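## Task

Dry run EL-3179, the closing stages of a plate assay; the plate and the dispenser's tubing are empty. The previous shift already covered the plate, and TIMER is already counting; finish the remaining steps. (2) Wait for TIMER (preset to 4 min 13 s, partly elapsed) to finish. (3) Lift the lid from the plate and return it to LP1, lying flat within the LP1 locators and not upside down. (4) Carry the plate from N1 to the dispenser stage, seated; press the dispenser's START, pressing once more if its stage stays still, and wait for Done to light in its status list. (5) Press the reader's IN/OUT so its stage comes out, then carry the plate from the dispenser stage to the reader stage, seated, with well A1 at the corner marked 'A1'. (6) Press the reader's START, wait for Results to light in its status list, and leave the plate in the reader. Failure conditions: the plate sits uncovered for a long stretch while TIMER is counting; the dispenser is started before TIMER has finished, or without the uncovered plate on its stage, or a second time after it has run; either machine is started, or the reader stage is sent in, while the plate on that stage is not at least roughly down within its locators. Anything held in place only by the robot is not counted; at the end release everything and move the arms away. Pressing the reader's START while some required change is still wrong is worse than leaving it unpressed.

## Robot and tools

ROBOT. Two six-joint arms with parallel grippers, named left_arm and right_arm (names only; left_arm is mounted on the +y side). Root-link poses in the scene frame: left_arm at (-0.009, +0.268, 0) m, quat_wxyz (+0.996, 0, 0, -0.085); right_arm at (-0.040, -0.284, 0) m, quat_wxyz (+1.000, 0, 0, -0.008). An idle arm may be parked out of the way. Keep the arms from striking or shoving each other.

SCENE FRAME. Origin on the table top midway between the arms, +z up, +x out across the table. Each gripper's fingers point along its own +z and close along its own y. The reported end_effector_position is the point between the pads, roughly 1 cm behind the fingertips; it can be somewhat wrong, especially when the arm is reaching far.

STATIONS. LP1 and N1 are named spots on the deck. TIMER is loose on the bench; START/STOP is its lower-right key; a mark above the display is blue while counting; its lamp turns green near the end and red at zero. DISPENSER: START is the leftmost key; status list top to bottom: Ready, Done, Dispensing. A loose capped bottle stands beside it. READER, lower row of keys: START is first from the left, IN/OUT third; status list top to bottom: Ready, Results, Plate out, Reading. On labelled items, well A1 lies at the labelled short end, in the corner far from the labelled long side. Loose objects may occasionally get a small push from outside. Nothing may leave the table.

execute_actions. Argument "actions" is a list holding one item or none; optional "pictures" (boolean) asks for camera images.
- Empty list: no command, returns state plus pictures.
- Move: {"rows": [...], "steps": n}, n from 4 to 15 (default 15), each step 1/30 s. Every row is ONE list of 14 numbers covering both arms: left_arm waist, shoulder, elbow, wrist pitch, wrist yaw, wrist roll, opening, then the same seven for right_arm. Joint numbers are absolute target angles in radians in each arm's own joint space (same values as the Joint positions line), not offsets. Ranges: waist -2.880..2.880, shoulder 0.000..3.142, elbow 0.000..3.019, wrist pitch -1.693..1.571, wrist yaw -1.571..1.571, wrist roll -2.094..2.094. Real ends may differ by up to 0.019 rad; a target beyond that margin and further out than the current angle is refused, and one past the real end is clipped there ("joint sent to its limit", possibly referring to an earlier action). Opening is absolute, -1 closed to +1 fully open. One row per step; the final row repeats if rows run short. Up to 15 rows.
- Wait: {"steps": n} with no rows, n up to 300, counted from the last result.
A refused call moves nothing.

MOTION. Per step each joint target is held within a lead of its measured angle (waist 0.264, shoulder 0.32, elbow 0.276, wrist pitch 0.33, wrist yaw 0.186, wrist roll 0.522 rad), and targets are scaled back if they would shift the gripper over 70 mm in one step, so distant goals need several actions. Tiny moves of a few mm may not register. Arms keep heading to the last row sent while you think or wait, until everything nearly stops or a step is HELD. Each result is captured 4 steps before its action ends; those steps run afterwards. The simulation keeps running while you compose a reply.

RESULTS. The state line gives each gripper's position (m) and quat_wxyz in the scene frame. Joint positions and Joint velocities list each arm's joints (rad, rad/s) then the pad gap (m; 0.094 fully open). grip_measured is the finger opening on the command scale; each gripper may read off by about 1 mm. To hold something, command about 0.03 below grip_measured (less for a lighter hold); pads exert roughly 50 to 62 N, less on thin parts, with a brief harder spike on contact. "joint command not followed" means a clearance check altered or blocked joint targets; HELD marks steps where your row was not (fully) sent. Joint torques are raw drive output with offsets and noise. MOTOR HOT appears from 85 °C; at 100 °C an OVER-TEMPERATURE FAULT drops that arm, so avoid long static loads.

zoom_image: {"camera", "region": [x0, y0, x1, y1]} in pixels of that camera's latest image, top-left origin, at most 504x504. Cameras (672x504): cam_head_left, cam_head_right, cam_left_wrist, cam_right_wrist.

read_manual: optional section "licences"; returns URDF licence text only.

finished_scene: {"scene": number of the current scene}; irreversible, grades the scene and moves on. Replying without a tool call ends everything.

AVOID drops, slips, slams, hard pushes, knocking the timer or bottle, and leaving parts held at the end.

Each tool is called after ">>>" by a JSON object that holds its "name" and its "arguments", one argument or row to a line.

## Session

>>> {"name": "execute_actions", "arguments": {
  "actions": []
}}

Scene clock: 0.00 s of 27600.00 s.
left_arm: end_effector_position=(+0.3260, +0.2993, +0.3144) grip_measured=+1.000 end_effector_quat_wxyz=(+0.223, -0.347, +0.908, +0.073) | right_arm: end_effector_position=(+0.2767, -0.7331, +0.3411) grip_measured=+1.000 end_effector_quat_wxyz=(+0.080, +0.544, +0.592, -0.589)
Joint positions: left_arm=[ 0.104  0.988  1.126 -1.349 -0.315 -0.739  0.094] | right_arm=[-0.636  1.667  1.572 -1.331  1.27   0.728  0.094]
Joint velocities: left_arm=[ 0.005  0.005  0.007 -0.027 -0.022 -0.007  0.   ] | right_arm=[-0.015 -0.005  0.002  0.002 -0.081  0.037  0.   ]
Joint torques (N m, as the arm reports them, + toward a larger angle): no reading

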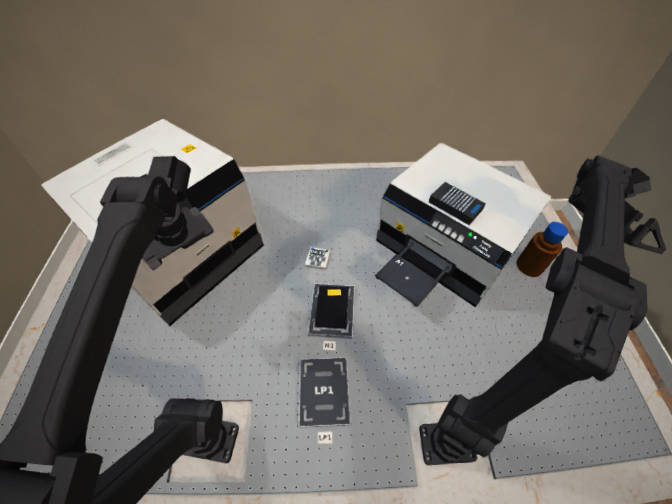

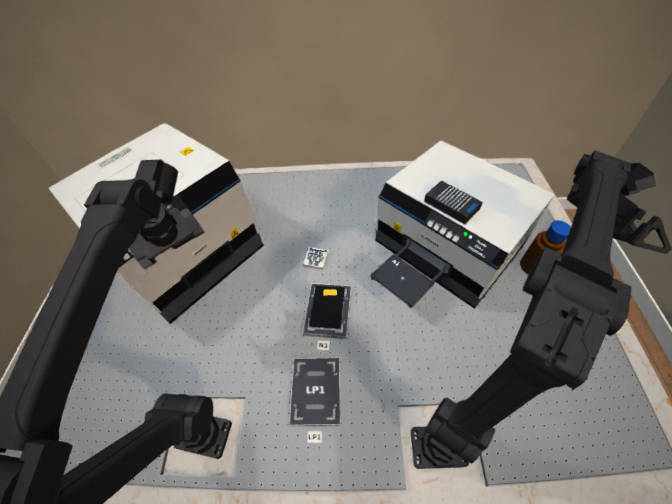

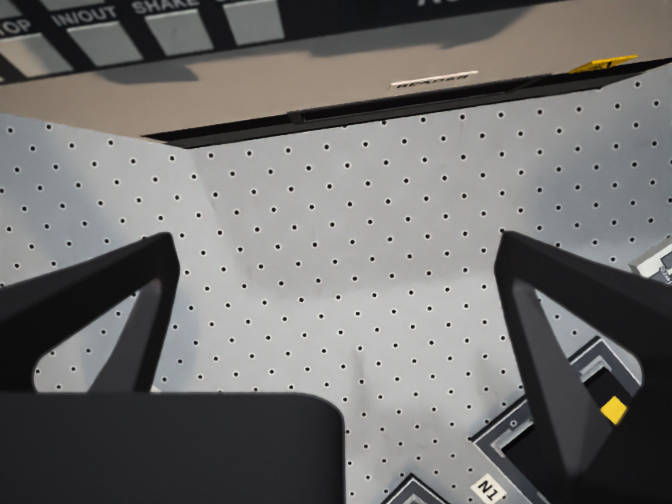

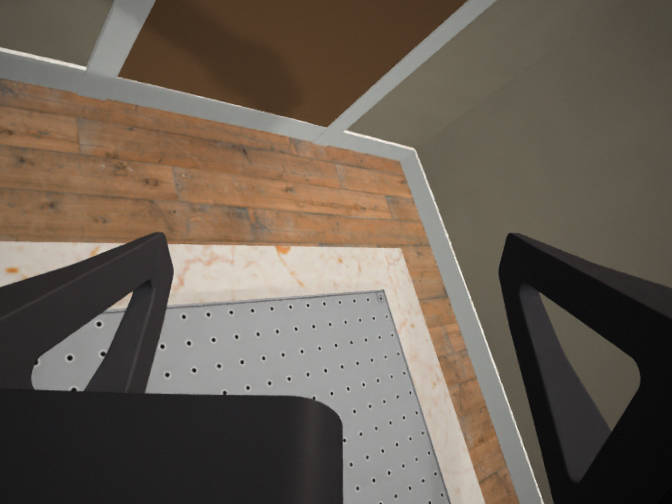

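>>> {"name": "zoom_image", "arguments": {
  "camera": "cam_head_left",
  "region": [270, 230, 400, 450]
}}

>>> {"name": "zoom_image", "arguments": {
  "camera": "cam_head_left",
  "region": [360, 170, 540, 320]
}}

>>> {"name": "zoom_image", "arguments": {
  "camera": "cam_head_left",
  "region": [290, 235, 350, 280]
}}

Region (270, 230, 400, 450) of cam_head_left's 672x504 image, scaled by 2.291, with more detail than that image has; it fills the left 298 columns of this view, and the rest is white.

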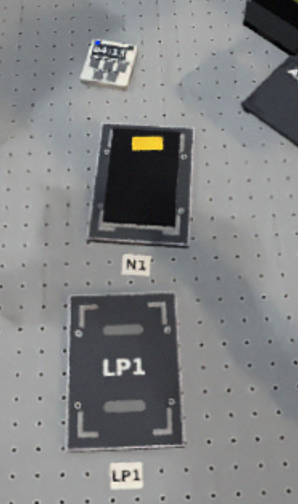

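Region (360, 170, 540, 320) of cam_head_left's 672x504 image, scaled by 2.800, with more detail than that image has.

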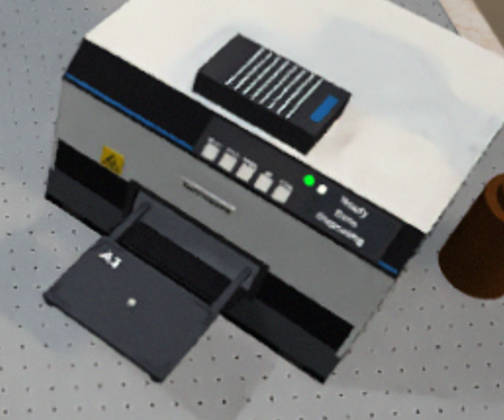

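Region (290, 235, 350, 280) of cam_head_left's 672x504 image, scaled by 8.400, with more detail than that image has; it fills the top 378 rows of this view, and the rest is white.

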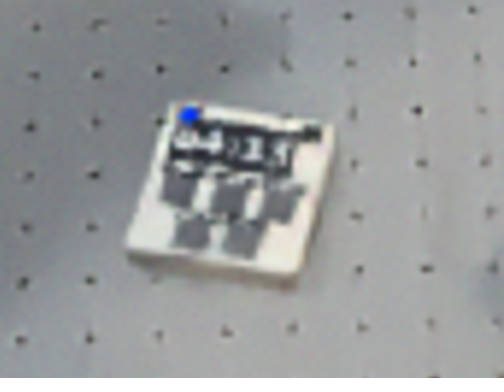

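>>> {"name": "zoom_image", "arguments": {
  "camera": "cam_head_left",
  "region": [160, 330, 340, 500]
}}

>>> {"name": "zoom_image", "arguments": {
  "camera": "cam_head_left",
  "region": [320, 330, 500, 500]
}}

>>> {"name": "zoom_image", "arguments": {
  "camera": "cam_head_left",
  "region": [260, 230, 460, 380]
}}

Region (160, 330, 340, 500) of cam_head_left's 672x504 image, scaled by 2.800, with more detail than that image has.

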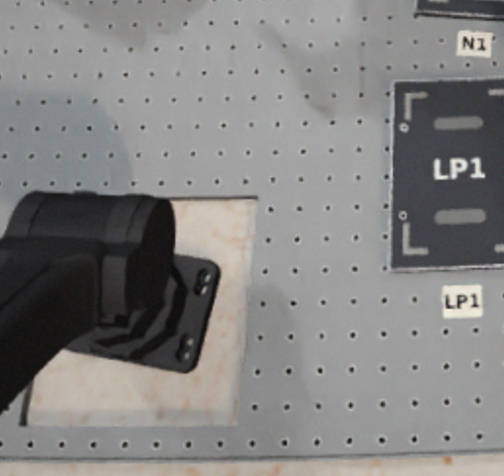

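Region (320, 330, 500, 500) of cam_head_left's 672x504 image, scaled by 2.800, with more detail than that image has.

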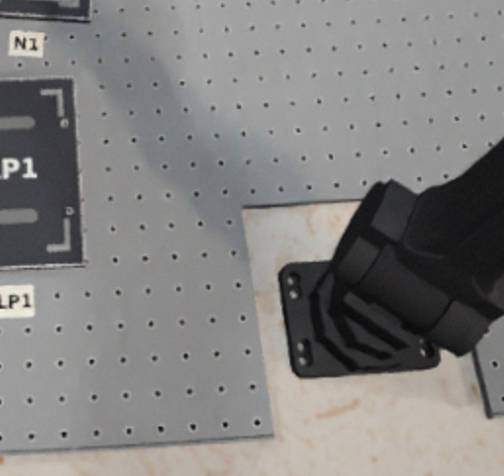

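Region (260, 230, 460, 380) of cam_head_left's 672x504 image, scaled by 2.520, with more detail than that image has; it fills the top 378 rows of this view, and the rest is white.

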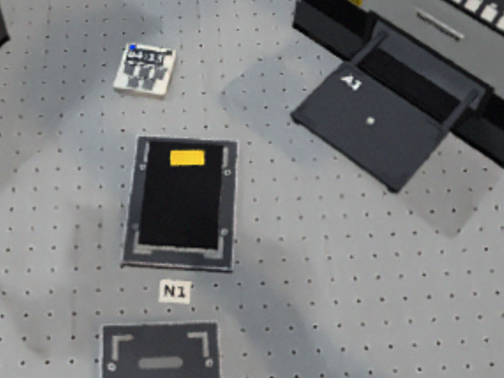

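>>> {"name": "zoom_image", "arguments": {
  "camera": "cam_left_wrist",
  "region": [360, 300, 672, 504]
}}

>>> {"name": "zoom_image", "arguments": {
  "camera": "cam_left_wrist",
  "region": [0, 0, 400, 180]
}}

>>> {"name": "zoom_image", "arguments": {
  "camera": "cam_head_right",
  "region": [40, 110, 290, 340]
}}

Region (360, 300, 672, 504) of cam_left_wrist's 672x504 image, scaled by 1.615, with more detail than that image has; it fills the top 330 rows of this view, and the rest is white.

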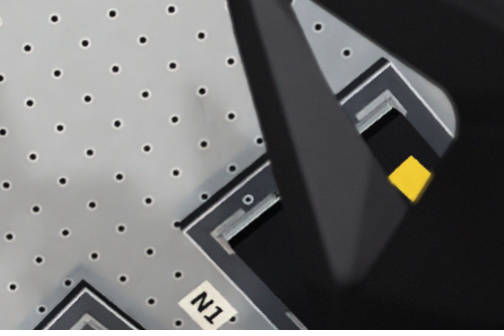

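Region (0, 0, 400, 180) of cam_left_wrist's 672x504 image, scaled by 1.260, with more detail than that image has; it fills the top 227 rows of this view, and the rest is white.

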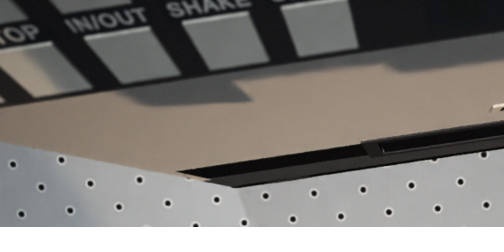

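Region (40, 110, 290, 340) of cam_head_right's 672x504 image, scaled by 2.016, with more detail than that image has; it fills the top 464 rows of this view, and the rest is white.

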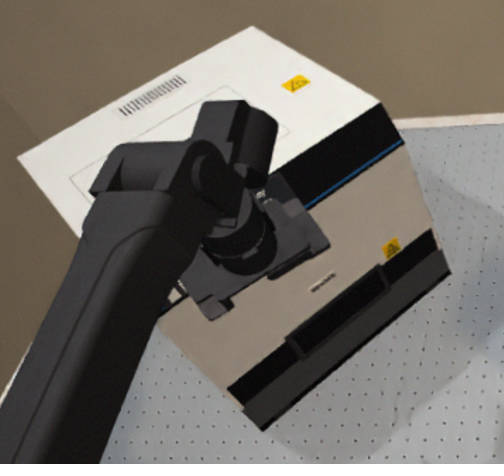

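>>> {"name": "execute_actions", "arguments": {
  "actions": [
    {"rows": [[0.102,0.988,1.126,-1.349,-0.315,-0.740,1.0,-0.635,1.665,1.571,-1.331,1.269,0.728,1.0],[0.098,0.989,1.124,-1.348,-0.313,-0.742,1.0,-0.632,1.660,1.566,-1.331,1.266,0.728,1.0],[0.090,0.990,1.122,-1.347,-0.311,-0.745,1.0,-0.627,1.651,1.559,-1.330,1.261,0.728,1.0],[0.079,0.991,1.119,-1.346,-0.308,-0.749,1.0,-0.620,1.639,1.550,-1.330,1.254,0.728,1.0],[0.065,0.993,1.116,-1.345,-0.305,-0.755,1.0,-0.611,1.624,1.537,-1.329,1.245,0.729,1.0],[0.049,0.995,1.111,-1.343,-0.300,-0.761,1.0,-0.600,1.606,1.523,-1.328,1.234,0.729,1.0],[0.031,0.997,1.106,-1.341,-0.295,-0.769,1.0,-0.588,1.585,1.506,-1.328,1.222,0.729,1.0],[0.010,1.000,1.101,-1.339,-0.290,-0.777,1.0,-0.574,1.561,1.487,-1.327,1.208,0.729,1.0],[-0.013,1.003,1.094,-1.336,-0.284,-0.787,1.0,-0.558,1.535,1.466,-1.325,1.193,0.730,1.0],[-0.038,1.006,1.088,-1.333,-0.277,-0.797,1.0,-0.541,1.507,1.443,-1.324,1.176,0.730,1.0],[-0.065,1.010,1.080,-1.331,-0.270,-0.808,1.0,-0.523,1.477,1.419,-1.323,1.157,0.731,1.0],[-0.094,1.013,1.072,-1.327,-0.262,-0.819,1.0,-0.503,1.445,1.393,-1.322,1.138,0.731,1.0],[-0.124,1.017,1.064,-1.324,-0.254,-0.832,1.0,-0.482,1.412,1.367,-1.320,1.116,0.732,1.0],[-0.155,1.021,1.056,-1.321,-0.246,-0.844,1.0,-0.460,1.379,1.340,-1.318,1.094,0.732,1.0],[-0.188,1.026,1.047,-1.317,-0.237,-0.858,1.0,-0.436,1.345,1.312,-1.317,1.071,0.733,1.0]], "steps": 15}
  ]
}}

>>> {"name": "execute_actions", "arguments": {
  "actions": [
    {"rows": [[-0.222,1.030,1.038,-1.313,-0.228,-0.872,1.0,-0.412,1.311,1.284,-1.315,1.047,0.733,1.0],[-0.257,1.034,1.028,-1.310,-0.219,-0.886,1.0,-0.386,1.277,1.256,-1.313,1.021,0.734,1.0],[-0.293,1.039,1.019,-1.306,-0.209,-0.900,1.0,-0.360,1.244,1.228,-1.311,0.995,0.734,1.0],[-0.329,1.044,1.009,-1.302,-0.200,-0.915,1.0,-0.332,1.212,1.201,-1.309,0.968,0.735,1.0],[-0.366,1.048,0.999,-1.298,-0.190,-0.930,1.0,-0.304,1.180,1.174,-1.307,0.940,0.736,1.0],[-0.403,1.053,0.989,-1.294,-0.180,-0.945,1.0,-0.276,1.151,1.149,-1.305,0.911,0.736,1.0],[-0.441,1.058,0.979,-1.290,-0.170,-0.960,1.0,-0.246,1.123,1.125,-1.303,0.882,0.737,1.0],[-0.478,1.063,0.968,-1.285,-0.160,-0.976,1.0,-0.216,1.098,1.102,-1.301,0.852,0.738,1.0],[-0.516,1.068,0.958,-1.281,-0.150,-0.991,1.0,-0.186,1.075,1.081,-1.299,0.822,0.739,1.0],[-0.553,1.073,0.948,-1.277,-0.140,-1.006,1.0,-0.155,1.054,1.062,-1.297,0.791,0.739,1.0],[-0.590,1.077,0.938,-1.273,-0.130,-1.021,1.0,-0.124,1.036,1.045,-1.295,0.760,0.740,1.0],[-0.626,1.082,0.928,-1.269,-0.121,-1.036,1.0,-0.092,1.022,1.029,-1.292,0.728,0.741,1.0],[-0.662,1.087,0.919,-1.265,-0.111,-1.050,1.0,-0.060,1.010,1.016,-1.290,0.697,0.742,1.0],[-0.697,1.091,0.909,-1.262,-0.102,-1.064,1.0,-0.028,1.002,1.006,-1.288,0.665,0.742,1.0],[-0.731,1.095,0.900,-1.258,-0.093,-1.078,1.0,0.004,0.997,0.997,-1.286,0.633,0.743,1.0]], "steps": 15}
  ]
}}

>>> {"name": "execute_actions", "arguments": {
  "actions": [
    {"rows": [[-0.764,1.100,0.891,-1.254,-0.084,-1.092,1.0,0.035,0.995,0.991,-1.283,0.601,0.744,1.0],[-0.795,1.104,0.883,-1.251,-0.076,-1.104,1.0,0.067,0.996,0.987,-1.281,0.569,0.744,1.0],[-0.825,1.108,0.875,-1.248,-0.068,-1.117,1.0,0.099,1.001,0.986,-1.279,0.538,0.745,1.0],[-0.854,1.111,0.867,-1.244,-0.060,-1.128,1.0,0.131,1.008,0.987,-1.276,0.506,0.746,1.0],[-0.881,1.115,0.859,-1.242,-0.053,-1.139,1.0,0.162,1.019,0.990,-1.274,0.475,0.747,1.0],[-0.906,1.118,0.853,-1.239,-0.046,-1.149,1.0,0.193,1.033,0.995,-1.272,0.444,0.747,1.0],[-0.929,1.121,0.846,-1.236,-0.039,-1.159,1.0,0.223,1.049,1.003,-1.270,0.414,0.748,1.0],[-0.950,1.124,0.841,-1.234,-0.033,-1.167,1.0,0.253,1.068,1.012,-1.268,0.384,0.749,1.0],[-0.968,1.126,0.836,-1.232,-0.028,-1.175,1.0,0.283,1.089,1.023,-1.266,0.355,0.750,1.0],[-0.984,1.128,0.831,-1.230,-0.023,-1.181,1.0,0.311,1.113,1.035,-1.264,0.326,0.750,1.0],[-0.998,1.130,0.828,-1.229,-0.019,-1.187,1.0,0.339,1.137,1.049,-1.262,0.298,0.751,1.0],[-1.009,1.131,0.825,-1.228,-0.016,-1.191,1.0,0.367,1.164,1.064,-1.260,0.271,0.752,1.0],[-1.017,1.132,0.823,-1.227,-0.013,-1.194,1.0,0.393,1.191,1.079,-1.258,0.245,0.752,1.0],[-1.021,1.133,0.821,-1.226,-0.011,-1.196,1.0,0.419,1.219,1.096,-1.256,0.219,0.753,1.0],[-1.023,1.133,0.821,-1.226,-0.010,-1.197,1.0,0.443,1.248,1.113,-1.254,0.195,0.753,1.0]], "steps": 15}
  ]
}}

>>> {"name": "execute_actions", "arguments": {
  "actions": [
    {"rows": [[-1.023,1.133,0.821,-1.226,-0.010,-1.197,1.0,0.467,1.277,1.130,-1.253,0.172,0.754,1.0],[-1.023,1.133,0.821,-1.226,-0.010,-1.197,1.0,0.489,1.305,1.147,-1.251,0.150,0.754,1.0],[-1.023,1.133,0.821,-1.226,-0.010,-1.197,1.0,0.510,1.333,1.164,-1.249,0.128,0.755,1.0],[-1.023,1.133,0.821,-1.226,-0.010,-1.197,1.0,0.530,1.361,1.181,-1.248,0.109,0.755,1.0],[-1.023,1.133,0.821,-1.226,-0.010,-1.197,1.0,0.548,1.386,1.196,-1.247,0.090,0.756,1.0],[-1.023,1.133,0.821,-1.226,-0.010,-1.197,1.0,0.565,1.411,1.211,-1.246,0.073,0.756,1.0],[-1.023,1.133,0.821,-1.226,-0.010,-1.197,1.0,0.581,1.434,1.225,-1.244,0.058,0.757,1.0],[-1.023,1.133,0.821,-1.226,-0.010,-1.197,1.0,0.595,1.454,1.238,-1.243,0.044,0.757,1.0],[-1.023,1.133,0.821,-1.226,-0.010,-1.197,1.0,0.607,1.473,1.250,-1.243,0.032,0.757,1.0],[-1.023,1.133,0.821,-1.226,-0.010,-1.197,1.0,0.618,1.489,1.259,-1.242,0.021,0.757,1.0],[-1.023,1.133,0.821,-1.226,-0.010,-1.197,1.0,0.627,1.502,1.268,-1.241,0.012,0.758,1.0],[-1.023,1.133,0.821,-1.226,-0.010,-1.197,1.0,0.634,1.512,1.274,-1.241,0.005,0.758,1.0],[-1.023,1.133,0.821,-1.226,-0.010,-1.197,1.0,0.639,1.520,1.279,-1.240,0.000,0.758,1.0],[-1.023,1.133,0.821,-1.226,-0.010,-1.197,1.0,0.642,1.524,1.282,-1.240,-0.003,0.758,1.0],[-1.023,1.133,0.821,-1.226,-0.010,-1.197,1.0,0.643,1.526,1.283,-1.240,-0.004,0.758,1.0]], "steps": 15}
  ]
}}

>>> {"name": "execute_actions", "arguments": {
  "actions": [
    {"steps": 16}
  ],
  "pictures": true
}}

Scene clock: 12.33 s of 27600.00 s.
left_arm: end_effector_position=(+0.3217, +0.2585, +0.2977) grip_measured=+1.000 end_effector_quat_wxyz=(+0.206, -0.308, +0.927, +0.050) | right_arm: end_effector_position=(+0.2756, -0.6871, +0.3331) grip_measured=+1.000 end_effector_quat_wxyz=(+0.096, +0.540, +0.632, -0.548)
Joint positions: left_arm=[-0.003  0.989  1.094 -1.349 -0.28  -0.768  0.094] | right_arm=[-0.574  1.562  1.463 -1.331  1.175  0.728  0.094]
Joint velocities: left_arm=[-0.786  0.024 -0.208  0.027  0.125 -0.286  0.   ] | right_arm=[ 0.532 -0.796 -0.652 -0.007 -0.418 -0.022  0.   ]
Joint torques (N m, as the arm reports them, + toward a larger angle): left_arm=[-0.41 -3.41 10.59  1.39 -0.19 -0.06] | right_arm=[  4.73 -20.77  10.03   0.87   0.58   0.16]
Steps of this call (steps 1 to 359: nothing new was sent; steps 360 to 370: the first 11 steps of this action). Readings (joint positions):
360: left_arm=[0.104 0.988 1.126 -1.349 -0.315 -0.739] | right_arm=[-0.636 1.667 1.572 -1.331 1.270 0.728]
361: left_arm=[0.104 0.988 1.126 -1.349 -0.315 -0.739] | right_arm=[-0.636 1.667 1.572 -1.331 1.270 0.728]
363: left_arm=[0.103 0.988 1.125 -1.349 -0.313 -0.739] | right_arm=[-0.635 1.665 1.571 -1.331 1.263 0.728]
367: left_arm=[0.065 0.988 1.112 -1.349 -0.299 -0.750] | right_arm=[-0.617 1.629 1.526 -1.331 1.223 0.728]
370: the state above

Scene clock: 12.83 s of 27600.00 s.
left_arm: end_effector_position=(+0.2513, +0.0845, +0.2133) grip_measured=+1.000 end_effector_quat_wxyz=(+0.110, -0.135, +0.985, -0.015) | right_arm: end_effector_position=(+0.2638, -0.4687, +0.3211) grip_measured=+1.000 end_effector_quat_wxyz=(+0.231, +0.457, +0.792, -0.331)
Joint positions: left_arm=[-0.52   1.06   0.955 -1.293 -0.141 -0.95   0.094] | right_arm=[-0.178  1.057  1.094 -1.312  0.789  0.728  0.094]
Joint velocities: left_arm=[-1.099  0.132 -0.305  0.12   0.212 -0.418  0.   ] | right_arm=[ 0.864 -0.601 -0.598  0.056 -0.696  0.007  0.   ]
Joint torques (N m, as the arm reports them, + toward a larger angle): left_arm=[ 0.28 -4.46 10.52  0.94 -0.16 -0.04] | right_arm=[ 3.28 -7.15  9.71  1.38  0.44  0.22]
Steps of this call (steps 1 to 4: the last 4 steps of your previous action; steps 5 to 15: the first 11 steps of this action). Readings (joint positions):
5: left_arm=[-0.155 1.005 1.055 -1.334 -0.239 -0.816] | right_arm=[-0.456 1.390 1.341 -1.326 1.070 0.728]
6: left_arm=[-0.188 1.011 1.046 -1.331 -0.230 -0.827] | right_arm=[-0.429 1.350 1.315 -1.325 1.045 0.728]
8: left_arm=[-0.258 1.022 1.027 -1.323 -0.211 -0.852] | right_arm=[-0.374 1.271 1.263 -1.322 0.994 0.728]
12: left_arm=[-0.406 1.045 0.986 -1.306 -0.171 -0.907] | right_arm=[-0.265 1.131 1.161 -1.317 0.881 0.728]
15: the state above

Scene clock: 13.33 s of 27600.00 s.
left_arm: end_effector_position=(+0.1176, +0.0032, +0.1486) grip_measured=+1.000 end_effector_quat_wxyz=(+0.020, -0.000, +1.000, -0.015) | right_arm: end_effector_position=(+0.2949, -0.2484, +0.2386) grip_measured=+1.000 end_effector_quat_wxyz=(+0.175, +0.244, +0.950, -0.087)
Joint positions: left_arm=[-0.969  1.116  0.833 -1.245 -0.025 -1.14   0.094] | right_arm=[ 0.288  1.064  0.998 -1.278  0.325  0.736  0.094]
Joint velocities: left_arm=[-0.493  0.054 -0.134  0.037  0.081 -0.198  0.   ] | right_arm=[ 0.806  0.65   0.017  0.037 -0.623  0.081  0.   ]
Joint torques (N m, as the arm reports them, + toward a larger angle): left_arm=[ 1.36 -4.55  9.87  0.81 -0.16 -0.11] | right_arm=[ 3.12 -5.3  15.12  1.29  0.21  0.19]
Steps of this call (steps 1 to 4: the last 4 steps of your previous action; steps 5 to 15: the first 11 steps of this action). Readings (joint positions):
5: left_arm=[-0.703 1.082 0.906 -1.273 -0.094 -1.022] | right_arm=[-0.021 1.000 1.017 -1.302 0.630 0.730]
6: left_arm=[-0.737 1.086 0.897 -1.270 -0.085 -1.036] | right_arm=[0.011 0.998 1.009 -1.301 0.598 0.731]
8: left_arm=[-0.800 1.094 0.880 -1.263 -0.069 -1.063] | right_arm=[0.075 0.998 1.000 -1.295 0.535 0.731]
12: left_arm=[-0.909 1.108 0.850 -1.251 -0.040 -1.111] | right_arm=[0.200 1.015 0.998 -1.285 0.413 0.734]
15: the state above

Scene clock: 13.83 s of 27600.00 s.
left_arm: end_effector_position=(+0.1012, -0.0005, +0.1418) grip_measured=+1.000 end_effector_quat_wxyz=(+0.011, +0.002, +1.000, -0.011) | right_arm: end_effector_position=(+0.3214, -0.0459, +0.1710) grip_measured=+1.000 end_effector_quat_wxyz=(+0.031, +0.075, +0.997, +0.010)
Joint positions: left_arm=[-1.019  1.122  0.82  -1.239 -0.012 -1.185  0.094] | right_arm=[ 0.61   1.462  1.203 -1.25   0.023  0.743  0.094]
Joint velocities: left_arm=[-0.015 -0.015  0.002  0.002  0.007 -0.066  0.   ] | right_arm=[ 0.337  0.464  0.281  0.042 -0.242 -0.051  0.   ]
Joint torques (N m, as the arm reports them, + toward a larger angle): left_arm=[ 0.28 -4.8   9.89  0.72 -0.09 -0.05] | right_arm=[  2.77 -13.92  14.22   0.77   0.01   0.2 ]
Steps of this call (steps 1 to 4: the last 4 steps of your previous action; steps 5 to 15: the first 11 steps of this action). Readings (joint positions):
5: left_arm=[-1.017 1.122 0.820 -1.240 -0.012 -1.170] | right_arm=[0.422 1.214 1.041 -1.270 0.194 0.739]
6: left_arm=[-1.019 1.122 0.820 -1.240 -0.012 -1.173] | right_arm=[0.446 1.246 1.057 -1.268 0.171 0.740]
8: left_arm=[-1.019 1.122 0.820 -1.239 -0.012 -1.178] | right_arm=[0.491 1.306 1.094 -1.262 0.129 0.741]
12: left_arm=[-1.019 1.122 0.820 -1.239 -0.012 -1.183] | right_arm=[0.567 1.406 1.165 -1.254 0.059 0.742]
15: the state above

Scene clock: 14.37 s of 27600.00 s.
left_arm: end_effector_position=(+0.1012, -0.0005, +0.1418) grip_measured=+1.000 end_effector_quat_wxyz=(+0.011, +0.001, +1.000, -0.011) | right_arm: end_effector_position=(+0.3197, -0.0227, +0.1598) grip_measured=+1.000 end_effector_quat_wxyz=(+0.015, +0.058, +0.998, +0.013)
Joint positions: left_arm=[-1.019  1.122  0.82  -1.239 -0.012 -1.187  0.094] | right_arm=[ 0.646  1.514  1.23  -1.248 -0.001  0.745  0.094]
Joint velocities: left_arm=[ 0.005 -0.015  0.012 -0.007 -0.051 -0.081  0.   ] | right_arm=[ 0.005 -0.015 -0.002  0.007 -0.007 -0.007  0.   ]
Joint torques (N m, as the arm reports them, + toward a larger angle): left_arm=[ 0.53 -4.73  9.76  0.73 -0.1  -0.05] | right_arm=[  2.99 -14.47  14.62   0.74  -0.05   0.19]
Kept back: nothing.
Steps of this call (steps 1 to 4: the last 4 steps of your previous action; steps 5 to 16: the robot went on to your last target). Readings (joint positions):
1: left_arm=[-1.019 1.122 0.820 -1.239 -0.012 -1.185] | right_arm=[0.620 1.477 1.212 -1.249 0.014 0.743]
2: left_arm=[-1.019 1.122 0.820 -1.239 -0.012 -1.186] | right_arm=[0.630 1.490 1.218 -1.249 0.008 0.744]
4: left_arm=[-1.019 1.122 0.820 -1.239 -0.012 -1.186] | right_arm=[0.642 1.507 1.226 -1.248 0.001 0.744]
8: left_arm=[-1.019 1.122 0.820 -1.239 -0.012 -1.187] | right_arm=[0.646 1.514 1.227 -1.248 -0.001 0.745]
16: the state above

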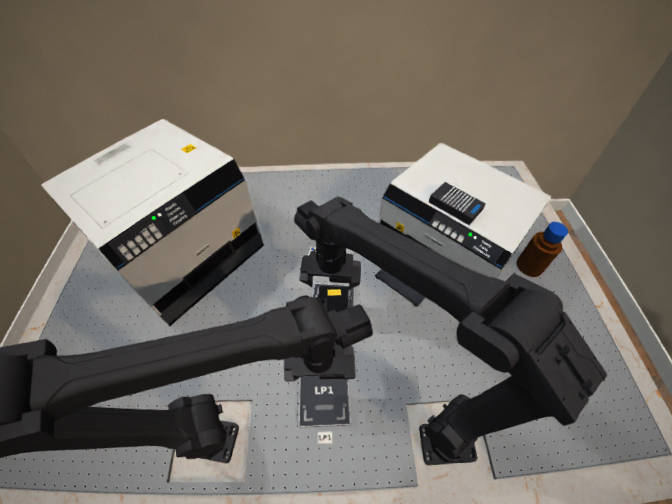

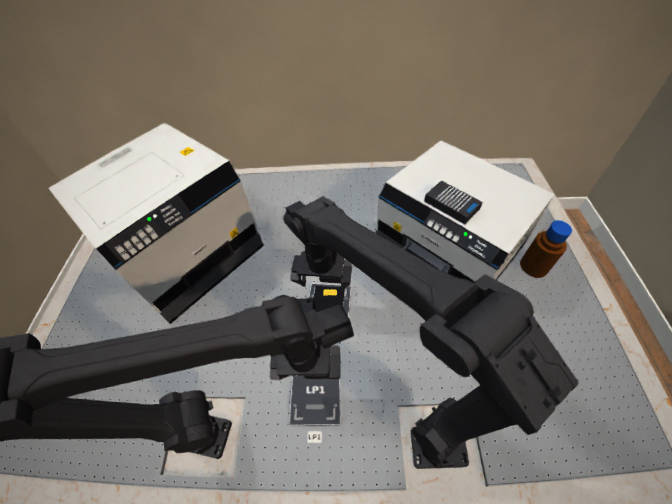

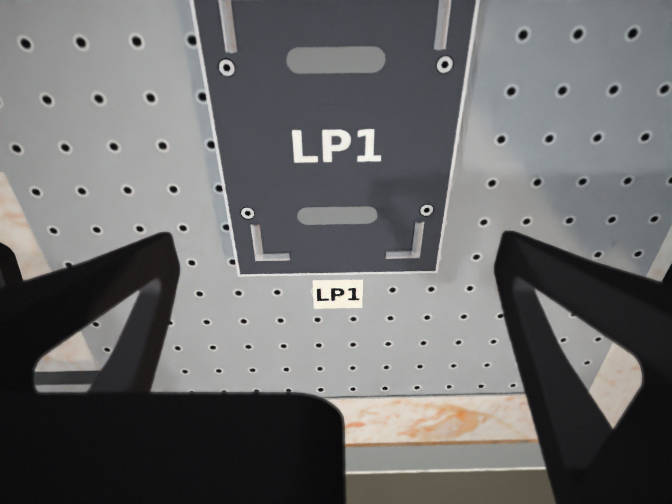

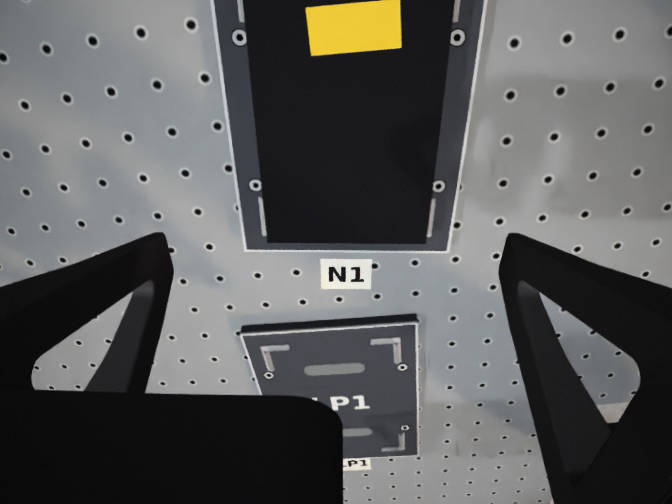

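>>> {"name": "zoom_image", "arguments": {
  "camera": "cam_right_wrist",
  "region": [180, 0, 520, 300]
}}

>>> {"name": "zoom_image", "arguments": {
  "camera": "cam_left_wrist",
  "region": [170, 0, 510, 300]
}}

Region (180, 0, 520, 300) of cam_right_wrist's 672x504 image, scaled by 1.482, with more detail than that image has; it fills the top 445 rows of this view, and the rest is white.

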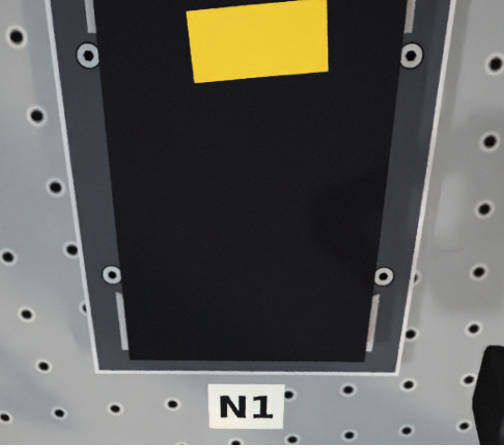

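Region (170, 0, 510, 300) of cam_left_wrist's 672x504 image, scaled by 1.482, with more detail than that image has; it fills the top 445 rows of this view, and the rest is white.

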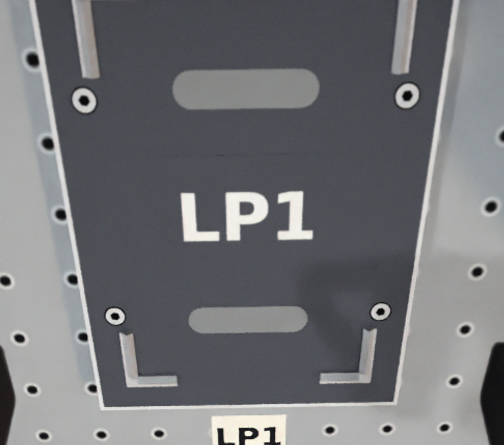

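>>> {"name": "execute_actions", "arguments": {
  "actions": []
}}

Scene clock: 16.63 s of 27600.00 s.
left_arm: end_effector_position=(+0.1012, -0.0005, +0.1418) grip_measured=+1.000 end_effector_quat_wxyz=(+0.011, +0.001, +1.000, -0.011) | right_arm: end_effector_position=(+0.3197, -0.0227, +0.1598) grip_measured=+1.000 end_effector_quat_wxyz=(+0.015, +0.058, +0.998, +0.013)
Joint positions: left_arm=[-1.019  1.122  0.82  -1.239 -0.012 -1.187  0.094] | right_arm=[ 0.646  1.514  1.23  -1.248 -0.001  0.746  0.094]
Joint velocities: left_arm=[-0.005 -0.024  0.007 -0.017 -0.007  0.037  0.   ] | right_arm=[-0.005 -0.015 -0.002 -0.002 -0.051  0.037  0.   ]
Joint torques (N m, as the arm reports them, + toward a larger angle): left_arm=[ 0.7  -4.86  9.87  0.75 -0.1  -0.06] | right_arm=[  2.88 -14.51  14.61   0.76  -0.05   0.21]
Kept back: nothing.
Steps of this call (steps 1 to 15: the robot went on to your last target; steps 16 to 68: nothing new was sent). Readings (joint positions):
1: left_arm=[-1.019 1.122 0.820 -1.239 -0.012 -1.187] | right_arm=[0.646 1.514 1.230 -1.248 -0.001 0.746]
2: left_arm=[-1.019 1.122 0.820 -1.239 -0.012 -1.187] | right_arm=[0.646 1.514 1.230 -1.248 -0.001 0.746]
4: left_arm=[-1.019 1.122 0.820 -1.239 -0.012 -1.187] | right_arm=[0.646 1.514 1.230 -1.248 -0.001 0.746]
8: left_arm=[-1.019 1.122 0.820 -1.239 -0.012 -1.187] | right_arm=[0.646 1.514 1.230 -1.248 -0.001 0.746]
68: the state above
All arms were judged still, so your last target was given up. Only a new action makes them travel on or press farther. Fingers that are still opening or closing keep moving.

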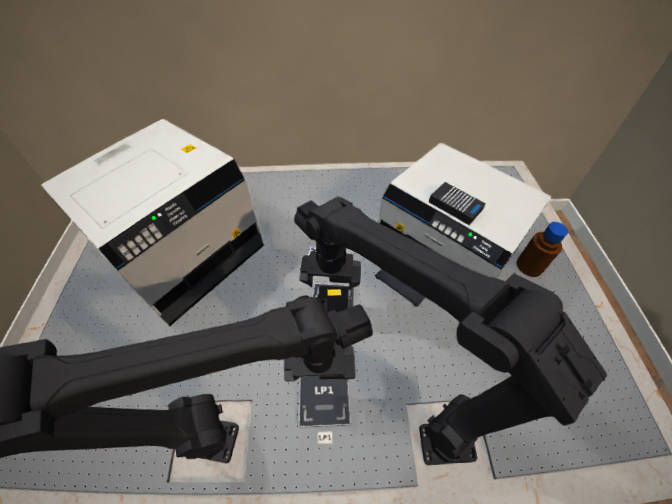

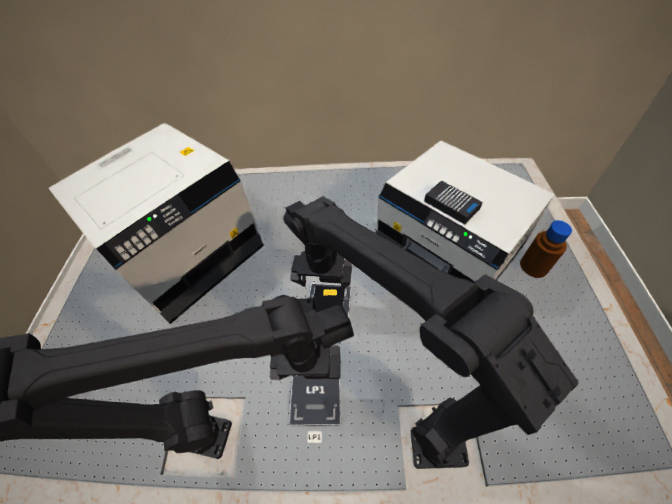

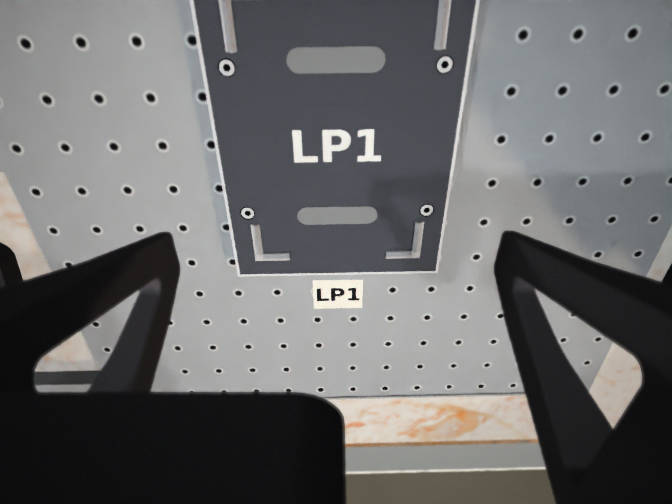

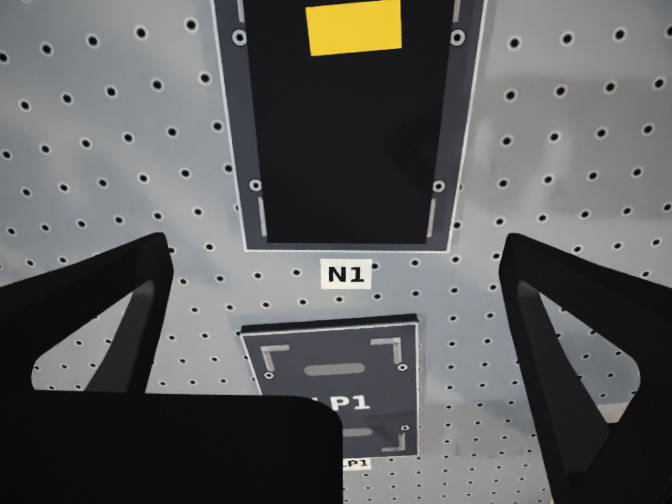

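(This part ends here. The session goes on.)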